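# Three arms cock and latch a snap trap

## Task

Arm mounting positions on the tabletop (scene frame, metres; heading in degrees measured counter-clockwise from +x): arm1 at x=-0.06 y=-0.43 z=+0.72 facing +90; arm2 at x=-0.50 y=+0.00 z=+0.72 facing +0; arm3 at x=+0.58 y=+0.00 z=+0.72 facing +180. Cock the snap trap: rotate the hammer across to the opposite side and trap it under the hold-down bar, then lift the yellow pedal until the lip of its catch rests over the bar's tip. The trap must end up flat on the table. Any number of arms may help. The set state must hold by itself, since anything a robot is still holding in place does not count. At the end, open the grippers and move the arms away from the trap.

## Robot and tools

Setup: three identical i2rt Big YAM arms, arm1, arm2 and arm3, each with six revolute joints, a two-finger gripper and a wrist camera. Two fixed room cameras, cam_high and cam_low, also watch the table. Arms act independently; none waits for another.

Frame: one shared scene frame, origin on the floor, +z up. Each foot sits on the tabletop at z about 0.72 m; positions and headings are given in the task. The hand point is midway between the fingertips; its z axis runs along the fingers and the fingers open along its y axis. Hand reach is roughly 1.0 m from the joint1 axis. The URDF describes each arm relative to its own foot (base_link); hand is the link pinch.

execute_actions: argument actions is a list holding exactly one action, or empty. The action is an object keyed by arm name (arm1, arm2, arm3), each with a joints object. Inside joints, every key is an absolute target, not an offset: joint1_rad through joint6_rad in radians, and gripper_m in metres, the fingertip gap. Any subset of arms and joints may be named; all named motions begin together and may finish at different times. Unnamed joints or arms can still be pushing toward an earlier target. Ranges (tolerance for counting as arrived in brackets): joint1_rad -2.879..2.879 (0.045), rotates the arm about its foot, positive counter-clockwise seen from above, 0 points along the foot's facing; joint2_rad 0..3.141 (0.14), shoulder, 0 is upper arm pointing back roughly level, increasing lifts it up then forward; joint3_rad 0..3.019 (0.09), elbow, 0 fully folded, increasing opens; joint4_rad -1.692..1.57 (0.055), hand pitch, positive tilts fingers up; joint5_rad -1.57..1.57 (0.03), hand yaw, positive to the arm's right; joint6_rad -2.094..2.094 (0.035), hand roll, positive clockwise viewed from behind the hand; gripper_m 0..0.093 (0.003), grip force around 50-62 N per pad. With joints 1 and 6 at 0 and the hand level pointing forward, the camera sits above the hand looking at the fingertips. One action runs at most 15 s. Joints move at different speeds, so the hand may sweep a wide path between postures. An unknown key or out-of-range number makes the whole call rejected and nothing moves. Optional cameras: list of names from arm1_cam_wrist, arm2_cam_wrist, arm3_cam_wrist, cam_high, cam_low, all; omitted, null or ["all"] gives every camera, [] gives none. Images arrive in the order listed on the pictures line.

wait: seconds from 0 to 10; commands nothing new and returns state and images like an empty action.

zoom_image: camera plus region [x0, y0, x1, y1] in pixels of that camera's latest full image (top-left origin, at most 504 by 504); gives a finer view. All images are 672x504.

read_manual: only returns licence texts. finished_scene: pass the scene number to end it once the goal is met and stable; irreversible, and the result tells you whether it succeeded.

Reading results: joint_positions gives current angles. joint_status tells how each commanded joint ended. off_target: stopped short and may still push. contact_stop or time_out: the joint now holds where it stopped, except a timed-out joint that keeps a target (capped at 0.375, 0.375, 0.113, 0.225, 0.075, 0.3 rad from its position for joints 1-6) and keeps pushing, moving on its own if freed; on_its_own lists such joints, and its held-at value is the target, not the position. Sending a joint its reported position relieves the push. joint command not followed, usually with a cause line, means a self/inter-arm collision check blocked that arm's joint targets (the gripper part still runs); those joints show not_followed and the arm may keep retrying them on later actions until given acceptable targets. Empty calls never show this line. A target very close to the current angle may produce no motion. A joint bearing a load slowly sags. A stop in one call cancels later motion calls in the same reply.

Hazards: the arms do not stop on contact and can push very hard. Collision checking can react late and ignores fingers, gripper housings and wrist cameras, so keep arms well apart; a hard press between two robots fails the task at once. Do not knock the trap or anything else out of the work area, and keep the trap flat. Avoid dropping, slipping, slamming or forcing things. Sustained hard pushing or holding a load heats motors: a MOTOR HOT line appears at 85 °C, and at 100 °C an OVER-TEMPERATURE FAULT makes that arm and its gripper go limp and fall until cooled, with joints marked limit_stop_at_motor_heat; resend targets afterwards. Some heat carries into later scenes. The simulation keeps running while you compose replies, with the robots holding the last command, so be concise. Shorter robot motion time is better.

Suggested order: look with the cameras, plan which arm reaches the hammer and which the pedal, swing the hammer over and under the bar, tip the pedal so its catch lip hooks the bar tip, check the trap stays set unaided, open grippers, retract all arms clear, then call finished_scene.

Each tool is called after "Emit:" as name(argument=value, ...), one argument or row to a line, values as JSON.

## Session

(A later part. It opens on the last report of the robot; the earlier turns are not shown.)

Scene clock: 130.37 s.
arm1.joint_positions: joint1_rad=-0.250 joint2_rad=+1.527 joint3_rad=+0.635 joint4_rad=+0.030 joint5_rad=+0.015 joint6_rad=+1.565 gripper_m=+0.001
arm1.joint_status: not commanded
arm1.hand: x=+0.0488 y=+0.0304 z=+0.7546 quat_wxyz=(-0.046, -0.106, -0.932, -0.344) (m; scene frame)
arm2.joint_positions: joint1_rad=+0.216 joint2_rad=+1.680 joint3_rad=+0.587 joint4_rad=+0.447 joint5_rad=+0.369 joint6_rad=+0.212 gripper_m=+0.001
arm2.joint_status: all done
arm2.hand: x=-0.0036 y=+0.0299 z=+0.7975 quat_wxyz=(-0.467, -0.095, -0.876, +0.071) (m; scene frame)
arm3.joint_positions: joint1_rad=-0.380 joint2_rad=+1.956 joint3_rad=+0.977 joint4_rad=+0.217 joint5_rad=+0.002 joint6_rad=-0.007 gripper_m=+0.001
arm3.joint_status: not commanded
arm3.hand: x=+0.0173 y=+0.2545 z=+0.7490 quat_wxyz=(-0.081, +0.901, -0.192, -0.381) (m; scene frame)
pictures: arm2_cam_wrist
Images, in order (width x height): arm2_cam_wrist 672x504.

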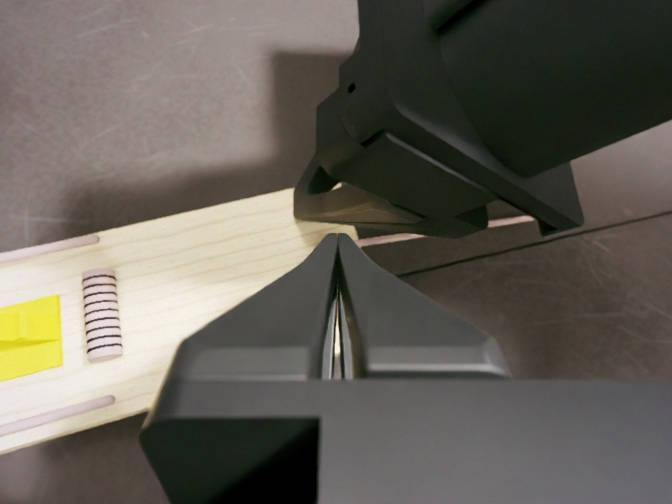

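Emit:
execute_actions(
  actions=[
    {"arm2":{"joints":{"joint1_rad":0.535,"joint2_rad":1.66,"joint3_rad":0.6,"joint5_rad":0.42,"gripper_m":0.026}}},
  ],
  cameras=[],
)

Emit:
execute_actions(
  actions=[
    {"arm2":{"joints":{"joint2_rad":1.8,"joint3_rad":0.755}}},
  ],
  cameras=[],
)

Emit:
execute_actions(
  actions=[
    {"arm2":{"joints":{"joint2_rad":1.92}}},
  ],
  cameras=[],
)

Emit:
execute_actions(
  actions=[
    {"arm2":{"joints":{"gripper_m":0}}},
  ],
  cameras=[],
)

Emit:
execute_actions(
  actions=[
    {"arm2":{"joints":{"joint1_rad":0.5,"joint2_rad":1.7,"joint4_rad":0.47}}},
  ],
  cameras=[],
)

Emit:
execute_actions(
  actions=[
    {"arm2":{"joints":{"joint1_rad":0.38,"joint2_rad":1.64,"joint3_rad":0.69,"joint5_rad":0.38}}},
  ],
  cameras=["arm2_cam_wrist"],
)

Scene clock: 131.77 s.
arm1.joint_positions: joint1_rad=-0.250 joint2_rad=+1.527 joint3_rad=+0.635 joint4_rad=+0.030 joint5_rad=+0.015 joint6_rad=+1.565 gripper_m=+0.001
arm1.joint_status: not commanded
arm1.hand: x=+0.0488 y=+0.0304 z=+0.7546 quat_wxyz=(-0.046, -0.106, -0.932, -0.344) (m; scene frame)
arm2.joint_positions: joint1_rad=+0.540 joint2_rad=+1.680 joint3_rad=+0.587 joint4_rad=+0.447 joint5_rad=+0.419 joint6_rad=+0.212 gripper_m=+0.026
arm2.joint_status: all done
arm2.hand: x=-0.0375 y=+0.1783 z=+0.7999 quat_wxyz=(-0.479, +0.037, -0.877, +0.018) (m; scene frame)
arm3.joint_positions: joint1_rad=-0.380 joint2_rad=+1.956 joint3_rad=+0.977 joint4_rad=+0.217 joint5_rad=+0.002 joint6_rad=-0.007 gripper_m=+0.001
arm3.joint_status: not commanded
arm3.hand: x=+0.0173 y=+0.2545 z=+0.7490 quat_wxyz=(-0.081, +0.901, -0.193, -0.381) (m; scene frame)
pictures: none
No camera images: the call's "cameras" was empty. Leave "cameras" out to get every camera's image.

Scene clock: 132.53 s.
arm1.joint_positions: joint1_rad=-0.250 joint2_rad=+1.527 joint3_rad=+0.635 joint4_rad=+0.030 joint5_rad=+0.015 joint6_rad=+1.565 gripper_m=+0.001
arm1.joint_status: not commanded
arm1.hand: x=+0.0488 y=+0.0304 z=+0.7546 quat_wxyz=(-0.046, -0.106, -0.932, -0.344) (m; scene frame)
arm2.joint_positions: joint1_rad=+0.540 joint2_rad=+1.805 joint3_rad=+0.729 joint4_rad=+0.447 joint5_rad=+0.419 joint6_rad=+0.212 gripper_m=+0.026
arm2.joint_status: all done
arm2.hand: x=+0.0087 y=+0.2042 z=+0.7899 quat_wxyz=(-0.485, +0.035, -0.874, +0.014) (m; scene frame)
arm3.joint_positions: joint1_rad=-0.380 joint2_rad=+1.956 joint3_rad=+0.977 joint4_rad=+0.217 joint5_rad=+0.002 joint6_rad=-0.007 gripper_m=+0.001
arm3.joint_status: not commanded
arm3.hand: x=+0.0173 y=+0.2545 z=+0.7490 quat_wxyz=(-0.081, +0.901, -0.193, -0.381) (m; scene frame)
pictures: none
No camera images: the call's "cameras" was empty. Leave "cameras" out to get every camera's image.

Scene clock: 133.23 s.
arm1.joint_positions: joint1_rad=-0.250 joint2_rad=+1.527 joint3_rad=+0.635 joint4_rad=+0.030 joint5_rad=+0.015 joint6_rad=+1.565 gripper_m=+0.001
arm1.joint_status: not commanded
arm1.hand: x=+0.0488 y=+0.0304 z=+0.7546 quat_wxyz=(-0.046, -0.106, -0.932, -0.344) (m; scene frame)
arm2.joint_positions: joint1_rad=+0.540 joint2_rad=+1.896 joint3_rad=+0.745 joint4_rad=+0.455 joint5_rad=+0.427 joint6_rad=+0.209 gripper_m=+0.026
arm2.joint_status: all done
arm2.hand: x=+0.0065 y=+0.2012 z=+0.7505 quat_wxyz=(-0.460, +0.043, -0.886, +0.032) (m; scene frame)
arm3.joint_positions: joint1_rad=-0.380 joint2_rad=+1.956 joint3_rad=+0.977 joint4_rad=+0.217 joint5_rad=+0.002 joint6_rad=-0.007 gripper_m=+0.001
arm3.joint_status: not commanded
arm3.hand: x=+0.0173 y=+0.2545 z=+0.7490 quat_wxyz=(-0.081, +0.901, -0.193, -0.381) (m; scene frame)
pictures: none
No camera images: the call's "cameras" was empty. Leave "cameras" out to get every camera's image.

Scene clock: 133.73 s.
arm1.joint_positions: joint1_rad=-0.250 joint2_rad=+1.527 joint3_rad=+0.635 joint4_rad=+0.030 joint5_rad=+0.015 joint6_rad=+1.565 gripper_m=+0.001
arm1.joint_status: not commanded
arm1.hand: x=+0.0488 y=+0.0304 z=+0.7546 quat_wxyz=(-0.046, -0.106, -0.932, -0.344) (m; scene frame)
arm2.joint_positions: joint1_rad=+0.534 joint2_rad=+1.896 joint3_rad=+0.746 joint4_rad=+0.455 joint5_rad=+0.436 joint6_rad=+0.209 gripper_m=+0.003
arm2.joint_status: all done
arm2.hand: x=+0.0083 y=+0.1969 z=+0.7511 quat_wxyz=(-0.461, +0.038, -0.886, +0.037) (m; scene frame)
arm3.joint_positions: joint1_rad=-0.380 joint2_rad=+1.956 joint3_rad=+0.977 joint4_rad=+0.217 joint5_rad=+0.002 joint6_rad=-0.007 gripper_m=+0.001
arm3.joint_status: not commanded
arm3.hand: x=+0.0173 y=+0.2545 z=+0.7490 quat_wxyz=(-0.081, +0.901, -0.193, -0.381) (m; scene frame)
pictures: none
No camera images: the call's "cameras" was empty. Leave "cameras" out to get every camera's image.

Scene clock: 134.67 s.
arm1.joint_positions: joint1_rad=-0.250 joint2_rad=+1.527 joint3_rad=+0.635 joint4_rad=+0.030 joint5_rad=+0.012 joint6_rad=+1.565 gripper_m=+0.001
arm1.joint_status: not commanded
arm1.hand: x=+0.0484 y=+0.0305 z=+0.7546 quat_wxyz=(-0.044, -0.105, -0.932, -0.344) (m; scene frame)
arm2.joint_positions: joint1_rad=+0.502 joint2_rad=+1.779 joint3_rad=+0.711 joint4_rad=+0.438 joint5_rad=+0.404 joint6_rad=+0.209 gripper_m=+0.003
arm2.joint_status: all done
arm2.hand: x=+0.0100 y=+0.1838 z=+0.7946 quat_wxyz=(-0.483, +0.023, -0.875, +0.018) (m; scene frame)
arm3.joint_positions: joint1_rad=-0.379 joint2_rad=+1.958 joint3_rad=+0.980 joint4_rad=+0.217 joint5_rad=+0.002 joint6_rad=-0.007 gripper_m=+0.001
arm3.joint_status: not commanded
arm3.hand: x=+0.0160 y=+0.2546 z=+0.7490 quat_wxyz=(-0.081, +0.901, -0.192, -0.382) (m; scene frame)
pictures: none
No camera images: the call's "cameras" was empty. Leave "cameras" out to get every camera's image.

Scene clock: 136.53 s.
arm1.joint_positions: joint1_rad=-0.249 joint2_rad=+1.527 joint3_rad=+0.635 joint4_rad=+0.030 joint5_rad=+0.010 joint6_rad=+1.565 gripper_m=+0.001
arm1.joint_status: not commanded
arm1.hand: x=+0.0479 y=+0.0306 z=+0.7546 quat_wxyz=(-0.044, -0.105, -0.932, -0.344) (m; scene frame)
arm2.joint_positions: joint1_rad=+0.432 joint2_rad=+1.699 joint3_rad=+0.668 joint4_rad=+0.438 joint5_rad=+0.328 joint6_rad=+0.209 gripper_m=+0.003
arm2.joint_status: joint1_rad time_out (moved -0.070 of -0.122); joint5_rad time_out (moved -0.075 of -0.024); the others done
arm2.on_its_own: joint1_rad reads +0.432 and still pushes toward +0.380 since a time_out; joint5_rad reads +0.328 and still pushes toward +0.380 since a time_out
arm2.hand: x=+0.0094 y=+0.1559 z=+0.8162 quat_wxyz=(-0.490, +0.006, -0.872, -0.004) (m; scene frame)
arm3.joint_positions: joint1_rad=-0.378 joint2_rad=+1.958 joint3_rad=+0.982 joint4_rad=+0.217 joint5_rad=+0.000 joint6_rad=-0.007 gripper_m=+0.001
arm3.joint_status: not commanded
arm3.hand: x=+0.0147 y=+0.2543 z=+0.7499 quat_wxyz=(-0.080, +0.900, -0.192, -0.383) (m; scene frame)
pictures: arm2_cam_wrist
Images, in order (width x height): arm2_cam_wrist 672x504.

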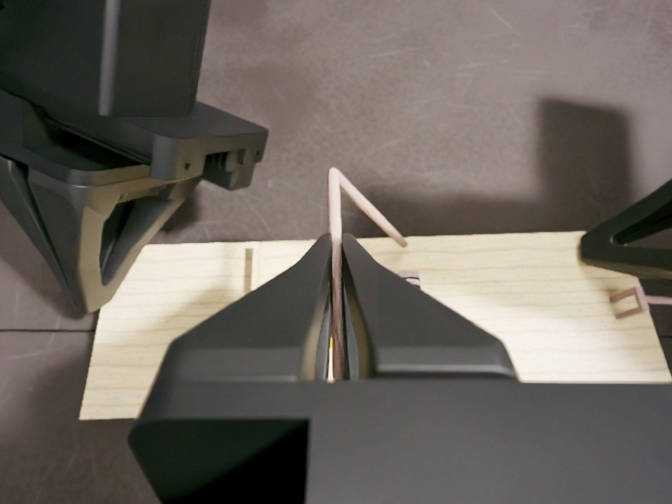

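Emit:
execute_actions(
  actions=[
    {"arm2":{"joints":{"joint1_rad":0.26,"joint2_rad":1.69,"joint3_rad":0.64,"joint4_rad":0.44,"joint5_rad":0.33}}},
  ],
  cameras=["arm2_cam_wrist"],
)

Scene clock: 138.70 s.
arm1.joint_positions: joint1_rad=-0.249 joint2_rad=+1.527 joint3_rad=+0.635 joint4_rad=+0.030 joint5_rad=+0.014 joint6_rad=+1.565 gripper_m=+0.001
arm1.joint_status: not commanded
arm1.hand: x=+0.0486 y=+0.0305 z=+0.7548 quat_wxyz=(-0.045, -0.106, -0.932, -0.344) (m; scene frame)
arm2.joint_positions: joint1_rad=+0.373 joint2_rad=+1.673 joint3_rad=+0.648 joint4_rad=+0.441 joint5_rad=+0.260 joint6_rad=+0.210 gripper_m=+0.003
arm2.joint_status: joint1_rad time_out (moved -0.059 of -0.172); joint5_rad time_out (moved -0.069 of +0.002); the others done
arm2.on_its_own: joint1_rad reads +0.373 and still pushes toward +0.260 since a time_out; joint5_rad reads +0.260 and still pushes toward +0.330 since a time_out
arm2.hand: x=+0.0104 y=+0.1346 z=+0.8200 quat_wxyz=(-0.487, -0.005, -0.873, -0.021) (m; scene frame)
arm3.joint_positions: joint1_rad=-0.378 joint2_rad=+1.959 joint3_rad=+0.982 joint4_rad=+0.217 joint5_rad=+0.000 joint6_rad=-0.006 gripper_m=+0.001
arm3.joint_status: not commanded
arm3.hand: x=+0.0147 y=+0.2539 z=+0.7492 quat_wxyz=(-0.079, +0.900, -0.191, -0.382) (m; scene frame)
pictures: arm2_cam_wrist
Images, in order (width x height): arm2_cam_wrist 672x504.

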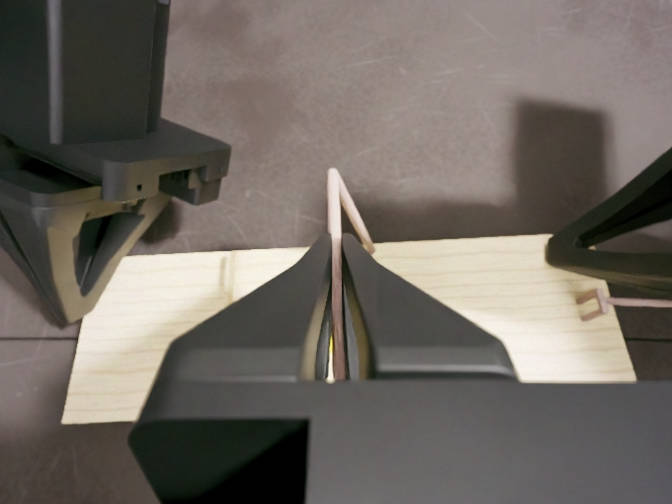

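Emit:
execute_actions(
  actions=[
    {"arm2":{"joints":{"joint1_rad":0.17,"joint2_rad":1.71,"joint3_rad":0.62,"joint5_rad":0.29,"joint6_rad":0.14}}},
  ],
  cameras=["arm2_cam_wrist"],
)

Scene clock: 140.93 s.
arm1.joint_positions: joint1_rad=-0.249 joint2_rad=+1.526 joint3_rad=+0.635 joint4_rad=+0.030 joint5_rad=+0.017 joint6_rad=+1.565 gripper_m=+0.001
arm1.joint_status: not commanded
arm1.hand: x=+0.0490 y=+0.0305 z=+0.7552 quat_wxyz=(-0.046, -0.106, -0.932, -0.344) (m; scene frame)
arm2.joint_positions: joint1_rad=+0.265 joint2_rad=+1.673 joint3_rad=+0.630 joint4_rad=+0.456 joint5_rad=+0.213 joint6_rad=+0.112 gripper_m=+0.003
arm2.joint_status: joint1_rad time_out (moved -0.108 of -0.203); joint5_rad time_out (moved -0.047 of +0.030); the others done
arm2.on_its_own: joint1_rad reads +0.265 and still pushes toward +0.170 since a time_out; joint5_rad reads +0.213 and still pushes toward +0.288 since a time_out
arm2.hand: x=+0.0157 y=+0.0854 z=+0.8146 quat_wxyz=(-0.483, +0.002, -0.876, +0.009) (m; scene frame)
arm3.joint_positions: joint1_rad=-0.378 joint2_rad=+1.959 joint3_rad=+0.982 joint4_rad=+0.217 joint5_rad=+0.000 joint6_rad=-0.006 gripper_m=+0.001
arm3.joint_status: not commanded
arm3.hand: x=+0.0147 y=+0.2539 z=+0.7492 quat_wxyz=(-0.079, +0.900, -0.191, -0.382) (m; scene frame)
pictures: arm2_cam_wrist
Images, in order (width x height): arm2_cam_wrist 672x504.

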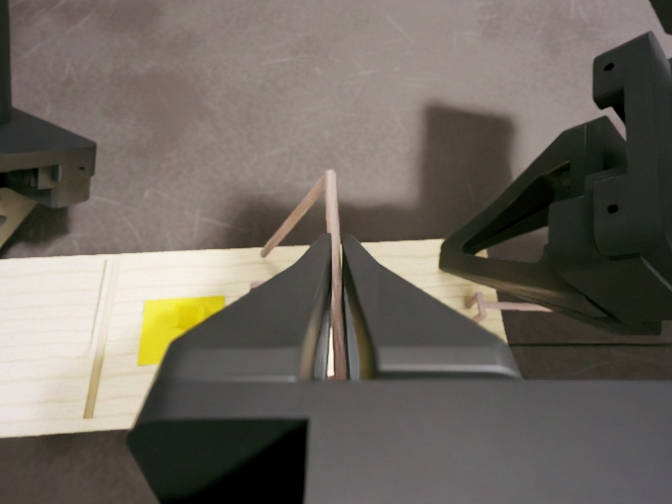

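Emit:
execute_actions(
  actions=[
    {"arm2":{"joints":{"joint1_rad":0.16,"joint2_rad":1.79,"joint3_rad":0.57,"joint5_rad":0.2,"joint6_rad":0.1}}},
  ],
  cameras=["arm2_cam_wrist"],
)

Emit:
execute_actions(
  actions=[
    {"arm2":{"joints":{"joint1_rad":0.175,"joint2_rad":1.85,"joint3_rad":0.54}}},
  ],
  cameras=["arm2_cam_wrist","cam_high"],
)

Scene clock: 143.00 s.
arm1.joint_positions: joint1_rad=-0.249 joint2_rad=+1.526 joint3_rad=+0.635 joint4_rad=+0.030 joint5_rad=+0.016 joint6_rad=+1.565 gripper_m=+0.001
arm1.joint_status: not commanded
arm1.hand: x=+0.0489 y=+0.0305 z=+0.7551 quat_wxyz=(-0.046, -0.106, -0.932, -0.344) (m; scene frame)
arm2.joint_positions: joint1_rad=+0.214 joint2_rad=+1.712 joint3_rad=+0.612 joint4_rad=+0.489 joint5_rad=+0.163 joint6_rad=+0.079 gripper_m=+0.003
arm2.joint_status: joint1_rad time_out (moved -0.050 of -0.105); joint5_rad time_out (moved -0.050 of -0.013); the others done
arm2.on_its_own: joint1_rad reads +0.214 and still pushes toward +0.160 since a time_out; joint5_rad reads +0.163 and still pushes toward +0.200 since a time_out
arm2.hand: x=+0.0116 y=+0.0663 z=+0.7944 quat_wxyz=(-0.470, +0.008, -0.882, +0.009) (m; scene frame)
arm3.joint_positions: joint1_rad=-0.378 joint2_rad=+1.959 joint3_rad=+0.982 joint4_rad=+0.217 joint5_rad=+0.000 joint6_rad=-0.006 gripper_m=+0.001
arm3.joint_status: not commanded
arm3.hand: x=+0.0147 y=+0.2539 z=+0.7492 quat_wxyz=(-0.079, +0.900, -0.191, -0.382) (m; scene frame)
pictures: arm2_cam_wrist
Images, in order (width x height): arm2_cam_wrist 672x504.

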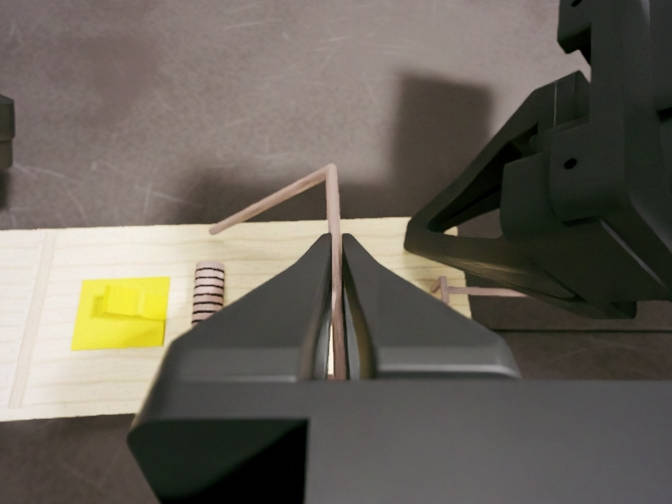

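not run: a stop came earlier in this reply.

Emit:
execute_actions(
  actions=[
    {"arm2":{"joints":{"joint1_rad":0.165,"joint2_rad":1.87,"joint3_rad":0.53,"joint5_rad":0.16}}},
  ],
  cameras=["arm2_cam_wrist"],
)

Emit:
execute_actions(
  actions=[
    {"arm1":{"joints":{"joint2_rad":0.8}}},
  ],
  cameras=["arm2_cam_wrist","cam_high","cam_low"],
)

Scene clock: 143.90 s.
arm1.joint_positions: joint1_rad=-0.244 joint2_rad=+1.526 joint3_rad=+0.635 joint4_rad=+0.030 joint5_rad=+0.006 joint6_rad=+1.565 gripper_m=+0.001
arm1.joint_status: not commanded
arm1.hand: x=+0.0448 y=+0.0315 z=+0.7551 quat_wxyz=(-0.041, -0.102, -0.932, -0.345) (m; scene frame)
arm2.joint_positions: joint1_rad=+0.184 joint2_rad=+1.779 joint3_rad=+0.608 joint4_rad=+0.514 joint5_rad=+0.146 joint6_rad=+0.074 gripper_m=+0.003
arm2.joint_status: all done
arm2.hand: x=+0.0064 y=+0.0530 z=+0.7641 quat_wxyz=(-0.449, +0.003, -0.893, +0.013) (m; scene frame)
arm3.joint_positions: joint1_rad=-0.378 joint2_rad=+1.959 joint3_rad=+0.982 joint4_rad=+0.217 joint5_rad=+0.004 joint6_rad=-0.006 gripper_m=+0.001
arm3.joint_status: not commanded
arm3.hand: x=+0.0152 y=+0.2551 z=+0.7492 quat_wxyz=(-0.081, +0.900, -0.193, -0.382) (m; scene frame)
pictures: arm2_cam_wrist
Images, in order (width x height): arm2_cam_wrist 672x504.

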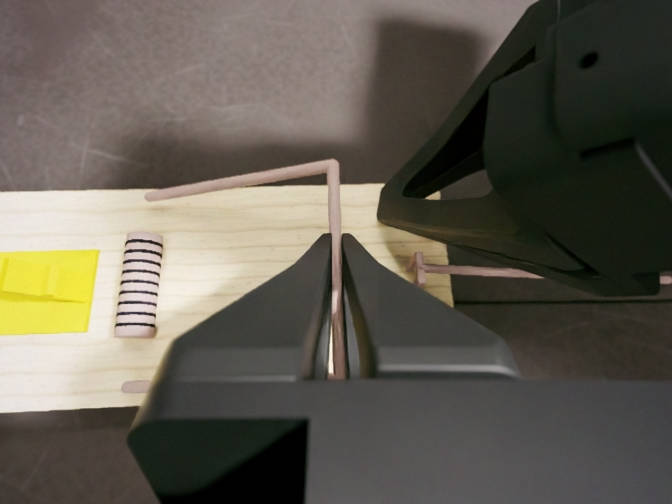

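Scene clock: 145.23 s.
arm1.joint_positions: joint1_rad=-0.244 joint2_rad=+0.800 joint3_rad=+0.604 joint4_rad=+0.007 joint5_rad=+0.007 joint6_rad=+1.565 gripper_m=+0.001
arm1.joint_status: all done
arm1.hand: x=+0.0348 y=-0.0175 z=+1.0557 quat_wxyz=(-0.073, -0.085, -0.766, -0.633) (m; scene frame)
arm2.joint_positions: joint1_rad=+0.184 joint2_rad=+1.781 joint3_rad=+0.599 joint4_rad=+0.514 joint5_rad=+0.150 joint6_rad=+0.076 gripper_m=+0.003
arm2.joint_status: not commanded
arm2.hand: x=+0.0018 y=+0.0516 z=+0.7602 quat_wxyz=(-0.444, +0.001, -0.896, +0.015) (m; scene frame)
arm3.joint_positions: joint1_rad=-0.378 joint2_rad=+1.959 joint3_rad=+0.982 joint4_rad=+0.217 joint5_rad=+0.003 joint6_rad=-0.006 gripper_m=+0.001
arm3.joint_status: not commanded
arm3.hand: x=+0.0151 y=+0.2549 z=+0.7492 quat_wxyz=(-0.081, +0.900, -0.193, -0.382) (m; scene frame)
pictures: arm2_cam_wrist, cam_high, cam_low
Images, in order (width x height): arm2_cam_wrist 672x504, cam_high 672x504, cam_low 672x504.

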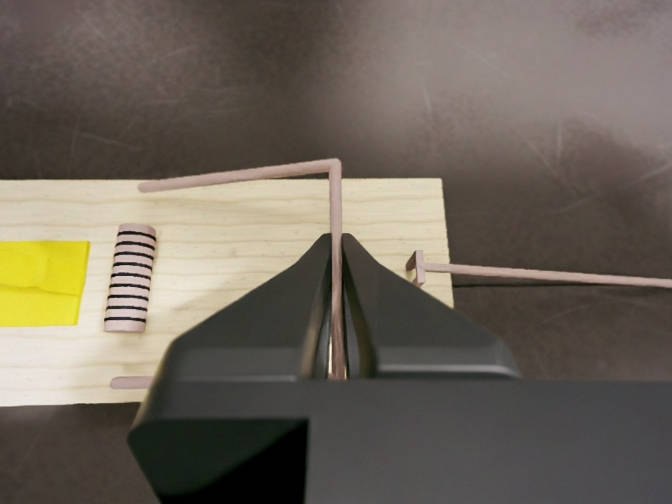

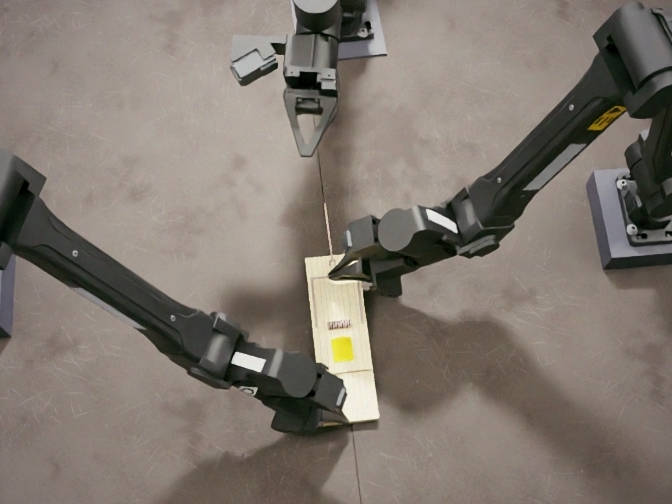

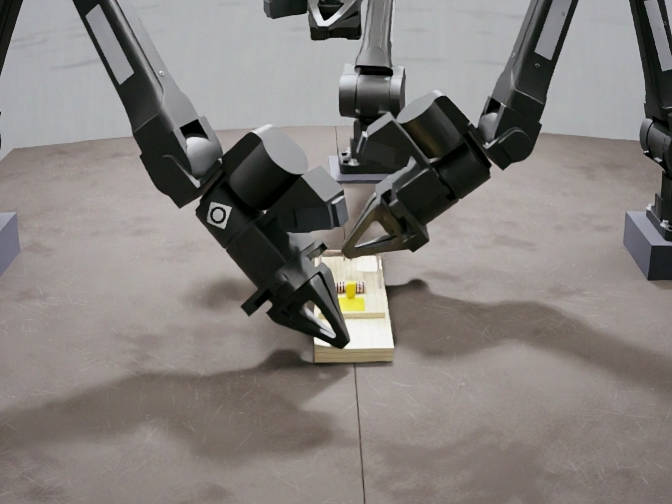

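Emit:
execute_actions(
  actions=[
    {"arm1":{"joints":{"joint1_rad":-0.185,"joint2_rad":1.45,"joint3_rad":0.72,"gripper_m":0.022}}},
  ],
  cameras=[],
)

Emit:
execute_actions(
  actions=[
    {"arm1":{"joints":{"joint2_rad":1.55}}},
  ],
  cameras=["arm2_cam_wrist","arm1_cam_wrist"],
)

Scene clock: 146.97 s.
arm1.joint_positions: joint1_rad=-0.193 joint2_rad=+1.449 joint3_rad=+0.680 joint4_rad=+0.007 joint5_rad=+0.014 joint6_rad=+1.568 gripper_m=+0.022
arm1.joint_status: all done
arm1.hand: x=+0.0264 y=+0.0583 z=+0.8064 quat_wxyz=(-0.039, -0.079, -0.916, -0.392) (m; scene frame)
arm2.joint_positions: joint1_rad=+0.184 joint2_rad=+1.797 joint3_rad=+0.583 joint4_rad=+0.514 joint5_rad=+0.156 joint6_rad=+0.101 gripper_m=+0.003
arm2.joint_status: not commanded
arm2.hand: x=-0.0085 y=+0.0490 z=+0.7473 quat_wxyz=(-0.431, -0.010, -0.902, +0.014) (m; scene frame)
arm3.joint_positions: joint1_rad=-0.377 joint2_rad=+1.959 joint3_rad=+0.982 joint4_rad=+0.217 joint5_rad=-0.001 joint6_rad=-0.006 gripper_m=+0.001
arm3.joint_status: not commanded
arm3.hand: x=+0.0145 y=+0.2534 z=+0.7492 quat_wxyz=(-0.079, +0.901, -0.191, -0.382) (m; scene frame)
pictures: none
No camera images: the call's "cameras" was empty. Leave "cameras" out to get every camera's image.

Scene clock: 147.80 s.
arm1.joint_positions: joint1_rad=-0.193 joint2_rad=+1.539 joint3_rad=+0.683 joint4_rad=+0.007 joint5_rad=+0.013 joint6_rad=+1.570 gripper_m=+0.022
arm1.joint_status: all done
arm1.hand: x=+0.0250 y=+0.0532 z=+0.7649 quat_wxyz=(-0.035, -0.081, -0.932, -0.351) (m; scene frame)
arm2.joint_positions: joint1_rad=+0.184 joint2_rad=+1.797 joint3_rad=+0.583 joint4_rad=+0.511 joint5_rad=+0.154 joint6_rad=+0.104 gripper_m=+0.003
arm2.joint_status: not commanded
arm2.hand: x=-0.0089 y=+0.0492 z=+0.7471 quat_wxyz=(-0.429, -0.011, -0.903, +0.013) (m; scene frame)
arm3.joint_positions: joint1_rad=-0.377 joint2_rad=+1.959 joint3_rad=+0.982 joint4_rad=+0.217 joint5_rad=-0.001 joint6_rad=-0.006 gripper_m=+0.001
arm3.joint_status: not commanded
arm3.hand: x=+0.0145 y=+0.2534 z=+0.7492 quat_wxyz=(-0.079, +0.901, -0.191, -0.383) (m; scene frame)
pictures: arm1_cam_wrist, arm2_cam_wrist
Images, in order (width x height): arm1_cam_wrist 672x504, arm2_cam_wrist 672x504.

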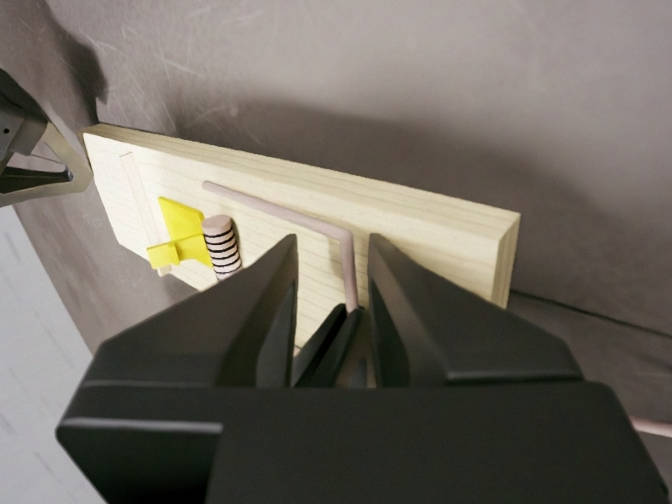

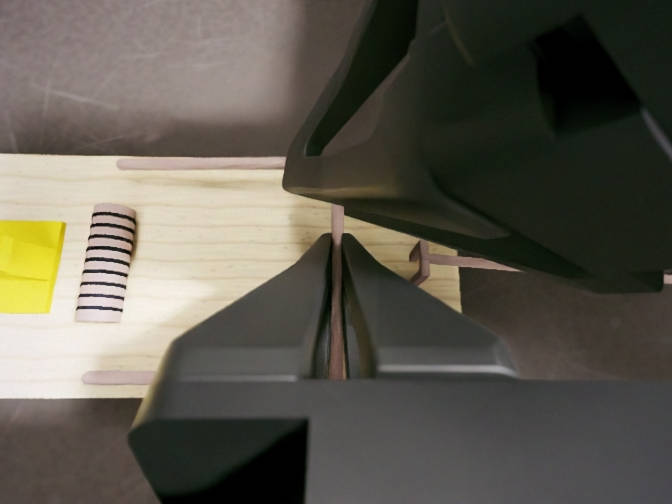

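Emit:
execute_actions(
  actions=[
    {"arm1":{"joints":{"joint1_rad":-0.165,"joint2_rad":1.52,"gripper_m":0}},"arm2":{"joints":{"joint3_rad":0.58,"joint1_rad":0.184}}},
  ],
  cameras=["arm1_cam_wrist"],
)

Emit:
execute_actions(
  actions=[
    {"arm1":{"joints":{"joint2_rad":1.66,"joint3_rad":0.74}}},
  ],
  cameras=["arm2_cam_wrist","arm1_cam_wrist","cam_low"],
)

Scene clock: 148.67 s.
arm1.joint_positions: joint1_rad=-0.186 joint2_rad=+1.539 joint3_rad=+0.683 joint4_rad=-0.004 joint5_rad=+0.019 joint6_rad=+1.552 gripper_m=+0.003
arm1.joint_status: all done
arm1.hand: x=+0.0224 y=+0.0514 z=+0.7630 quat_wxyz=(-0.039, -0.071, -0.935, -0.345) (m; scene frame)
arm2.joint_positions: joint1_rad=+0.185 joint2_rad=+1.796 joint3_rad=+0.587 joint4_rad=+0.505 joint5_rad=+0.157 joint6_rad=+0.104 gripper_m=+0.003
arm2.joint_status: all done
arm2.hand: x=-0.0077 y=+0.0495 z=+0.7475 quat_wxyz=(-0.429, -0.011, -0.903, +0.014) (m; scene frame)
arm3.joint_positions: joint1_rad=-0.377 joint2_rad=+1.959 joint3_rad=+0.982 joint4_rad=+0.217 joint5_rad=-0.001 joint6_rad=-0.006 gripper_m=+0.001
arm3.joint_status: not commanded
arm3.hand: x=+0.0145 y=+0.2534 z=+0.7492 quat_wxyz=(-0.079, +0.901, -0.191, -0.383) (m; scene frame)
pictures: arm1_cam_wrist
Images, in order (width x height): arm1_cam_wrist 672x504.

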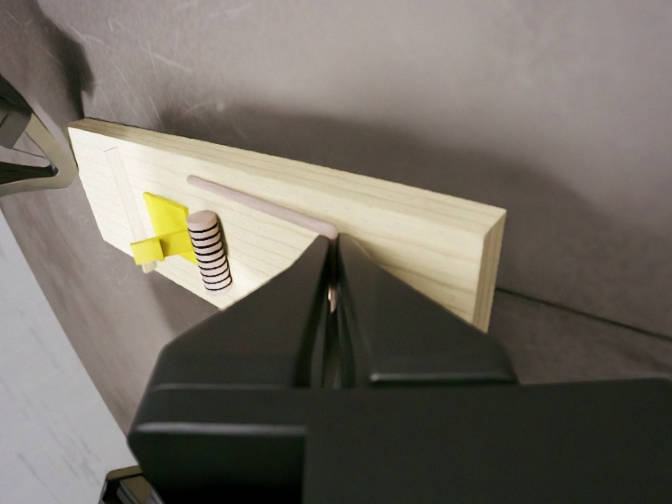

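Scene clock: 149.47 s.
arm1.joint_positions: joint1_rad=-0.186 joint2_rad=+1.563 joint3_rad=+0.699 joint4_rad=-0.004 joint5_rad=+0.025 joint6_rad=+1.546 gripper_m=+0.003
arm1.joint_status: all done
arm1.hand: x=+0.0243 y=+0.0567 z=+0.7588 quat_wxyz=(-0.043, -0.069, -0.936, -0.342) (m; scene frame)
arm2.joint_positions: joint1_rad=+0.195 joint2_rad=+1.802 joint3_rad=+0.596 joint4_rad=+0.499 joint5_rad=+0.153 joint6_rad=+0.104 gripper_m=+0.003
arm2.joint_status: not commanded
arm2.hand: x=-0.0055 y=+0.0555 z=+0.7467 quat_wxyz=(-0.428, -0.006, -0.904, +0.010) (m; scene frame)
arm3.joint_positions: joint1_rad=-0.379 joint2_rad=+1.959 joint3_rad=+0.982 joint4_rad=+0.217 joint5_rad=+0.004 joint6_rad=-0.006 gripper_m=+0.001
arm3.joint_status: not commanded
arm3.hand: x=+0.0153 y=+0.2553 z=+0.7492 quat_wxyz=(-0.081, +0.900, -0.193, -0.382) (m; scene frame)
pictures: arm1_cam_wrist, arm2_cam_wrist, cam_low
Images, in order (width x height): arm1_cam_wrist 672x504, arm2_cam_wrist 672x504, cam_low 672x504.

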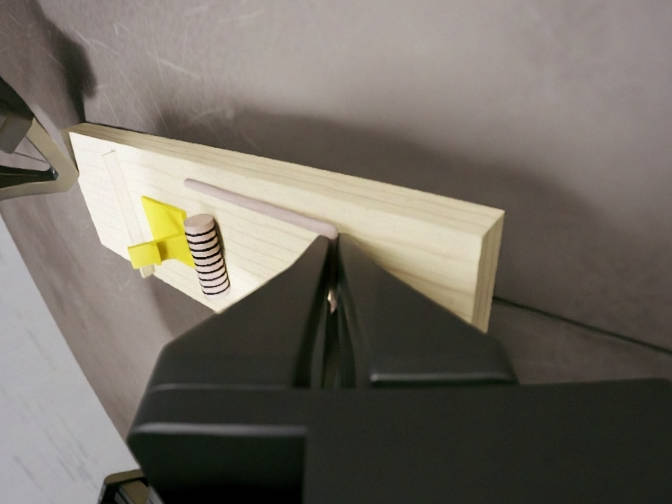

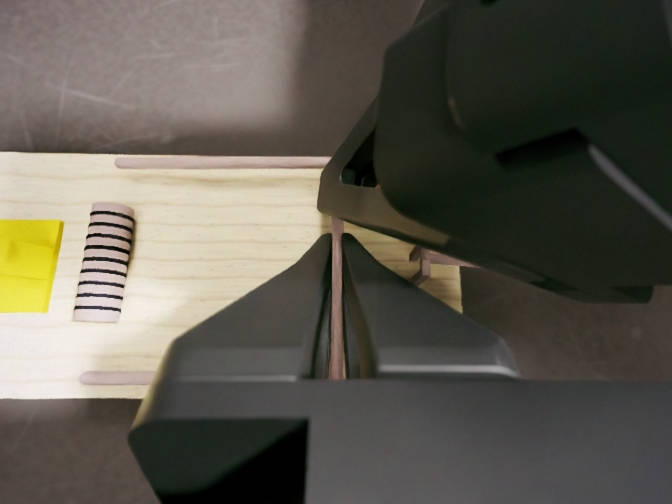

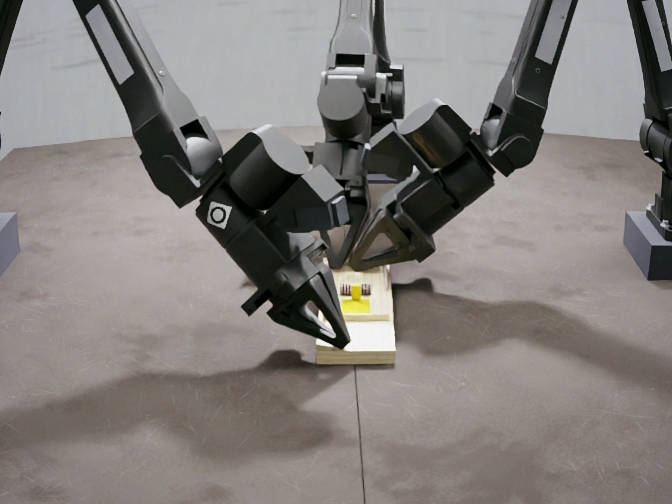

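It gripped the wire. Reposition arm2.

Emit:
execute_actions(
  actions=[
    {"arm2":{"joints":{"gripper_m":0.012,"joint2_rad":1.8,"joint3_rad":0.596,"joint4_rad":0.5,"joint1_rad":0.195}}},
  ],
  cameras=[],
)

Emit:
execute_actions(
  actions=[
    {"arm2":{"joints":{"joint2_rad":1.755,"joint3_rad":0.54,"joint4_rad":0.52}}},
  ],
  cameras=["arm2_cam_wrist"],
)

Scene clock: 150.33 s.
arm1.joint_positions: joint1_rad=-0.185 joint2_rad=+1.573 joint3_rad=+0.709 joint4_rad=-0.004 joint5_rad=+0.025 joint6_rad=+1.545 gripper_m=+0.003
arm1.joint_status: not commanded
arm1.hand: x=+0.0246 y=+0.0604 z=+0.7578 quat_wxyz=(-0.042, -0.068, -0.936, -0.342) (m; scene frame)
arm2.joint_positions: joint1_rad=+0.198 joint2_rad=+1.798 joint3_rad=+0.597 joint4_rad=+0.499 joint5_rad=+0.154 joint6_rad=+0.104 gripper_m=+0.012
arm2.joint_status: all done
arm2.hand: x=-0.0045 y=+0.0567 z=+0.7488 quat_wxyz=(-0.430, -0.005, -0.903, +0.010) (m; scene frame)
arm3.joint_positions: joint1_rad=-0.382 joint2_rad=+1.959 joint3_rad=+0.982 joint4_rad=+0.217 joint5_rad=+0.006 joint6_rad=-0.006 gripper_m=+0.001
arm3.joint_status: not commanded
arm3.hand: x=+0.0162 y=+0.2574 z=+0.7492 quat_wxyz=(-0.083, +0.900, -0.195, -0.382) (m; scene frame)
pictures: none
No camera images: the call's "cameras" was empty. Leave "cameras" out to get every camera's image.

Scene clock: 150.97 s.
arm1.joint_positions: joint1_rad=-0.178 joint2_rad=+1.575 joint3_rad=+0.712 joint4_rad=-0.004 joint5_rad=+0.021 joint6_rad=+1.545 gripper_m=+0.003
arm1.joint_status: not commanded
arm1.hand: x=+0.0205 y=+0.0621 z=+0.7580 quat_wxyz=(-0.039, -0.064, -0.937, -0.342) (m; scene frame)
arm2.joint_positions: joint1_rad=+0.204 joint2_rad=+1.766 joint3_rad=+0.555 joint4_rad=+0.512 joint5_rad=+0.145 joint6_rad=+0.104 gripper_m=+0.012
arm2.joint_status: all done
arm2.hand: x=-0.0195 y=+0.0591 z=+0.7521 quat_wxyz=(-0.431, +0.000, -0.903, +0.004) (m; scene frame)
arm3.joint_positions: joint1_rad=-0.382 joint2_rad=+1.959 joint3_rad=+0.982 joint4_rad=+0.217 joint5_rad=+0.007 joint6_rad=-0.006 gripper_m=+0.001
arm3.joint_status: not commanded
arm3.hand: x=+0.0164 y=+0.2577 z=+0.7492 quat_wxyz=(-0.083, +0.900, -0.195, -0.381) (m; scene frame)
pictures: arm2_cam_wrist
Images, in order (width x height): arm2_cam_wrist 672x504.

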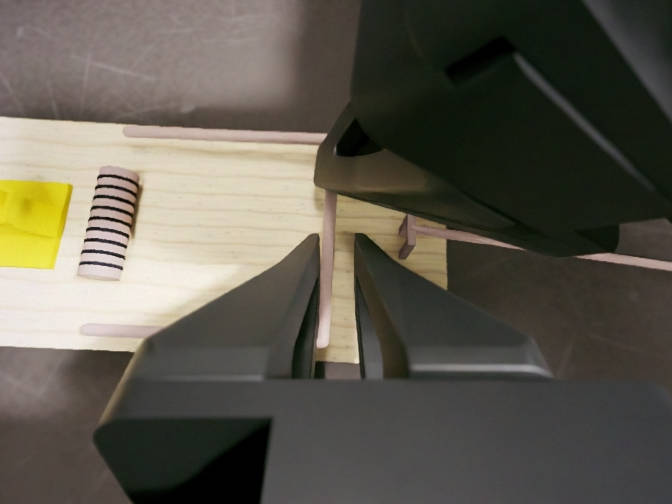

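Another ~12 mm.

Emit:
execute_actions(
  actions=[
    {"arm2":{"joints":{"joint1_rad":0.215,"joint2_rad":1.735,"joint3_rad":0.505,"joint4_rad":0.53}},"arm1":{"joints":{"joint3_rad":0.71}}},
  ],
  cameras=[],
)

Emit:
execute_actions(
  actions=[
    {"arm2":{"joints":{"gripper_m":0,"joint2_rad":1.82}}},
  ],
  cameras=["arm2_cam_wrist"],
)

Scene clock: 151.77 s.
arm1.joint_positions: joint1_rad=-0.178 joint2_rad=+1.577 joint3_rad=+0.712 joint4_rad=-0.004 joint5_rad=+0.020 joint6_rad=+1.545 gripper_m=+0.003
arm1.joint_status: all done
arm1.hand: x=+0.0204 y=+0.0619 z=+0.7570 quat_wxyz=(-0.039, -0.064, -0.937, -0.341) (m; scene frame)
arm2.joint_positions: joint1_rad=+0.213 joint2_rad=+1.740 joint3_rad=+0.518 joint4_rad=+0.524 joint5_rad=+0.150 joint6_rad=+0.104 gripper_m=+0.012
arm2.joint_status: all done
arm2.hand: x=-0.0327 y=+0.0599 z=+0.7545 quat_wxyz=(-0.431, +0.003, -0.902, +0.004) (m; scene frame)
arm3.joint_positions: joint1_rad=-0.382 joint2_rad=+1.959 joint3_rad=+0.982 joint4_rad=+0.217 joint5_rad=+0.007 joint6_rad=-0.006 gripper_m=+0.001
arm3.joint_status: not commanded
arm3.hand: x=+0.0164 y=+0.2577 z=+0.7492 quat_wxyz=(-0.083, +0.900, -0.195, -0.381) (m; scene frame)
pictures: none
No camera images: the call's "cameras" was empty. Leave "cameras" out to get every camera's image.

Scene clock: 152.43 s.
arm1.joint_positions: joint1_rad=-0.178 joint2_rad=+1.578 joint3_rad=+0.712 joint4_rad=-0.003 joint5_rad=+0.020 joint6_rad=+1.545 gripper_m=+0.003
arm1.joint_status: not commanded
arm1.hand: x=+0.0204 y=+0.0621 z=+0.7568 quat_wxyz=(-0.039, -0.064, -0.937, -0.342) (m; scene frame)
arm2.joint_positions: joint1_rad=+0.221 joint2_rad=+1.752 joint3_rad=+0.514 joint4_rad=+0.551 joint5_rad=+0.151 joint6_rad=+0.104 gripper_m=+0.002
arm2.joint_status: all done
arm2.hand: x=-0.0331 y=+0.0635 z=+0.7529 quat_wxyz=(-0.436, +0.006, -0.900, +0.002) (m; scene frame)
arm3.joint_positions: joint1_rad=-0.382 joint2_rad=+1.959 joint3_rad=+0.982 joint4_rad=+0.217 joint5_rad=+0.007 joint6_rad=-0.006 gripper_m=+0.001
arm3.joint_status: not commanded
arm3.hand: x=+0.0164 y=+0.2577 z=+0.7492 quat_wxyz=(-0.083, +0.900, -0.195, -0.381) (m; scene frame)
pictures: arm2_cam_wrist
Images, in order (width x height): arm2_cam_wrist 672x504.

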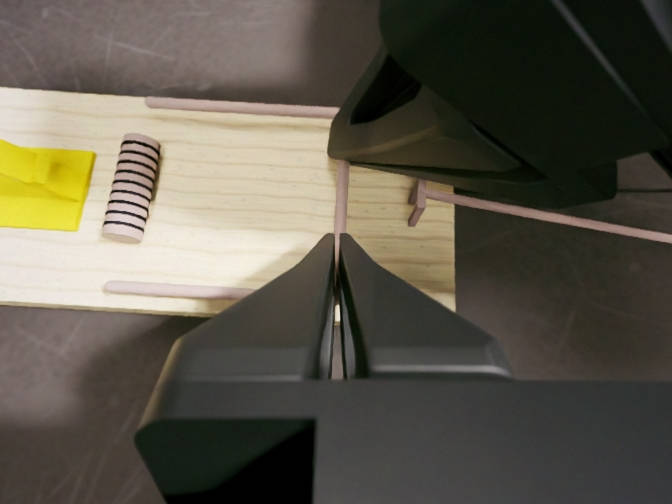

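Emit:
execute_actions(
  actions=[
    {"arm1":{"joints":{"gripper_m":0.02,"joint2_rad":1.58}},"arm2":{"joints":{"joint2_rad":1.85}},"arm3":{"joints":{"joint2_rad":1.7,"joint3_rad":0.7}}},
  ],
  cameras=[],
)

Emit:
execute_actions(
  actions=[
    {"arm1":{"joints":{"joint2_rad":0.3}}},
  ],
  cameras=[],
)

Emit:
execute_actions(
  actions=[
    {"arm3":{"joints":{"joint1_rad":0.085,"joint3_rad":0.5,"joint4_rad":1.0}}},
  ],
  cameras=[],
)

Emit:
execute_actions(
  actions=[
    {"arm3":{"joints":{"joint2_rad":2.08,"joint3_rad":0.69}}},
  ],
  cameras=["arm3_cam_wrist","cam_high","cam_low"],
)

Scene clock: 154.10 s.
arm1.joint_positions: joint1_rad=-0.180 joint2_rad=+1.574 joint3_rad=+0.716 joint4_rad=+0.013 joint5_rad=+0.025 joint6_rad=+1.547 gripper_m=+0.020
arm1.joint_status: all done
arm1.hand: x=+0.0229 y=+0.0673 z=+0.7632 quat_wxyz=(-0.042, -0.067, -0.932, -0.353) (m; scene frame)
arm2.joint_positions: joint1_rad=+0.221 joint2_rad=+1.761 joint3_rad=+0.514 joint4_rad=+0.569 joint5_rad=+0.158 joint6_rad=+0.104 gripper_m=+0.002
arm2.joint_status: all done
arm2.hand: x=-0.0314 y=+0.0628 z=+0.7527 quat_wxyz=(-0.441, +0.004, -0.897, +0.004) (m; scene frame)
arm3.joint_positions: joint1_rad=-0.382 joint2_rad=+1.716 joint3_rad=+0.698 joint4_rad=+0.197 joint5_rad=+0.003 joint6_rad=-0.006 gripper_m=+0.001
arm3.joint_status: all done
arm3.hand: x=+0.1142 y=+0.2127 z=+0.7713 quat_wxyz=(-0.076, +0.911, -0.197, -0.355) (m; scene frame)
pictures: none
No camera images: the call's "cameras" was empty. Leave "cameras" out to get every camera's image.

Scene clock: 155.73 s.
arm1.joint_positions: joint1_rad=-0.173 joint2_rad=+0.297 joint3_rad=+0.703 joint4_rad=+0.006 joint5_rad=+0.014 joint6_rad=+1.554 gripper_m=+0.020
arm1.joint_status: all done
arm1.hand: x=-0.0177 y=-0.1776 z=+1.2828 quat_wxyz=(-0.072, -0.043, -0.546, -0.834) (m; scene frame)
arm2.joint_positions: joint1_rad=+0.221 joint2_rad=+1.779 joint3_rad=+0.525 joint4_rad=+0.570 joint5_rad=+0.162 joint6_rad=+0.104 gripper_m=+0.002
arm2.joint_status: not commanded
arm2.hand: x=-0.0287 y=+0.0626 z=+0.7479 quat_wxyz=(-0.438, +0.003, -0.899, +0.007) (m; scene frame)
arm3.joint_positions: joint1_rad=-0.382 joint2_rad=+1.716 joint3_rad=+0.698 joint4_rad=+0.197 joint5_rad=+0.003 joint6_rad=-0.006 gripper_m=+0.001
arm3.joint_status: not commanded
arm3.hand: x=+0.1142 y=+0.2127 z=+0.7713 quat_wxyz=(-0.076, +0.911, -0.197, -0.355) (m; scene frame)
pictures: none
No camera images: the call's "cameras" was empty. Leave "cameras" out to get every camera's image.

Scene clock: 157.17 s.
arm1.joint_positions: joint1_rad=-0.173 joint2_rad=+0.297 joint3_rad=+0.703 joint4_rad=+0.006 joint5_rad=+0.014 joint6_rad=+1.554 gripper_m=+0.020
arm1.joint_status: not commanded
arm1.hand: x=-0.0177 y=-0.1776 z=+1.2828 quat_wxyz=(-0.072, -0.043, -0.546, -0.834) (m; scene frame)
arm2.joint_positions: joint1_rad=+0.221 joint2_rad=+1.779 joint3_rad=+0.525 joint4_rad=+0.570 joint5_rad=+0.162 joint6_rad=+0.104 gripper_m=+0.002
arm2.joint_status: not commanded
arm2.hand: x=-0.0287 y=+0.0626 z=+0.7479 quat_wxyz=(-0.438, +0.003, -0.899, +0.007) (m; scene frame)
arm3.joint_positions: joint1_rad=+0.087 joint2_rad=+1.716 joint3_rad=+0.498 joint4_rad=+0.980 joint5_rad=+0.001 joint6_rad=-0.006 gripper_m=+0.001
arm3.joint_status: all done
arm3.hand: x=+0.0654 y=-0.0206 z=+0.8619 quat_wxyz=(+0.015, +0.787, +0.016, -0.616) (m; scene frame)
pictures: none
No camera images: the call's "cameras" was empty. Leave "cameras" out to get every camera's image.

Scene clock: 158.50 s.
arm1.joint_positions: joint1_rad=-0.173 joint2_rad=+0.297 joint3_rad=+0.703 joint4_rad=+0.006 joint5_rad=+0.014 joint6_rad=+1.554 gripper_m=+0.020
arm1.joint_status: not commanded
arm1.hand: x=-0.0177 y=-0.1776 z=+1.2828 quat_wxyz=(-0.072, -0.043, -0.546, -0.834) (m; scene frame)
arm2.joint_positions: joint1_rad=+0.221 joint2_rad=+1.779 joint3_rad=+0.525 joint4_rad=+0.570 joint5_rad=+0.162 joint6_rad=+0.104 gripper_m=+0.002
arm2.joint_status: not commanded
arm2.hand: x=-0.0287 y=+0.0626 z=+0.7479 quat_wxyz=(-0.438, +0.003, -0.899, +0.007) (m; scene frame)
arm3.joint_positions: joint1_rad=+0.087 joint2_rad=+2.082 joint3_rad=+0.682 joint4_rad=+0.987 joint5_rad=+0.001 joint6_rad=-0.006 gripper_m=+0.001
arm3.joint_status: all done
arm3.hand: x=+0.0240 y=-0.0237 z=+0.7354 quat_wxyz=(+0.014, +0.838, +0.017, -0.545) (m; scene frame)
pictures: arm3_cam_wrist, cam_high, cam_low
Images, in order (width x height): arm3_cam_wrist 672x504, cam_high 672x504, cam_low 672x504.

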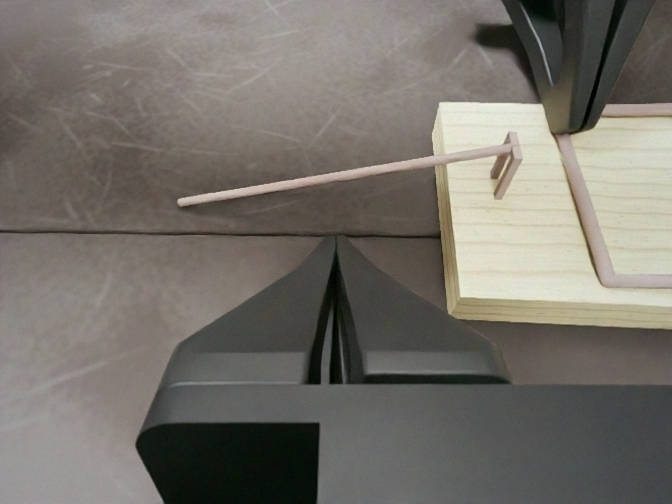

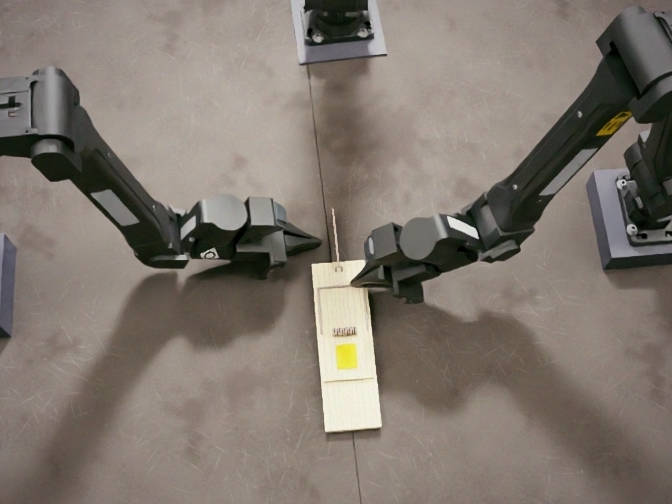

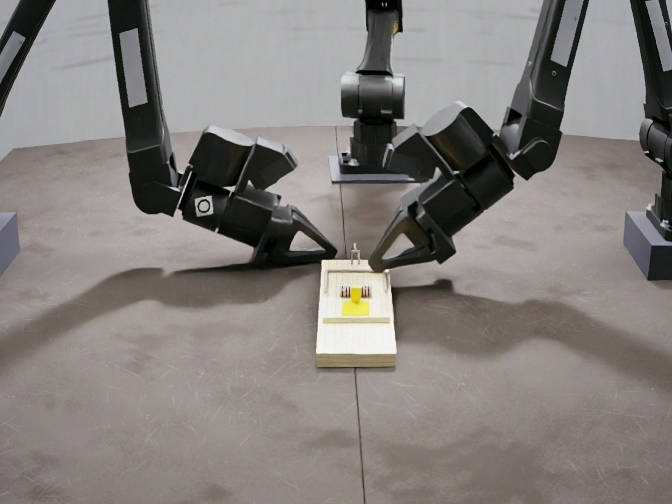

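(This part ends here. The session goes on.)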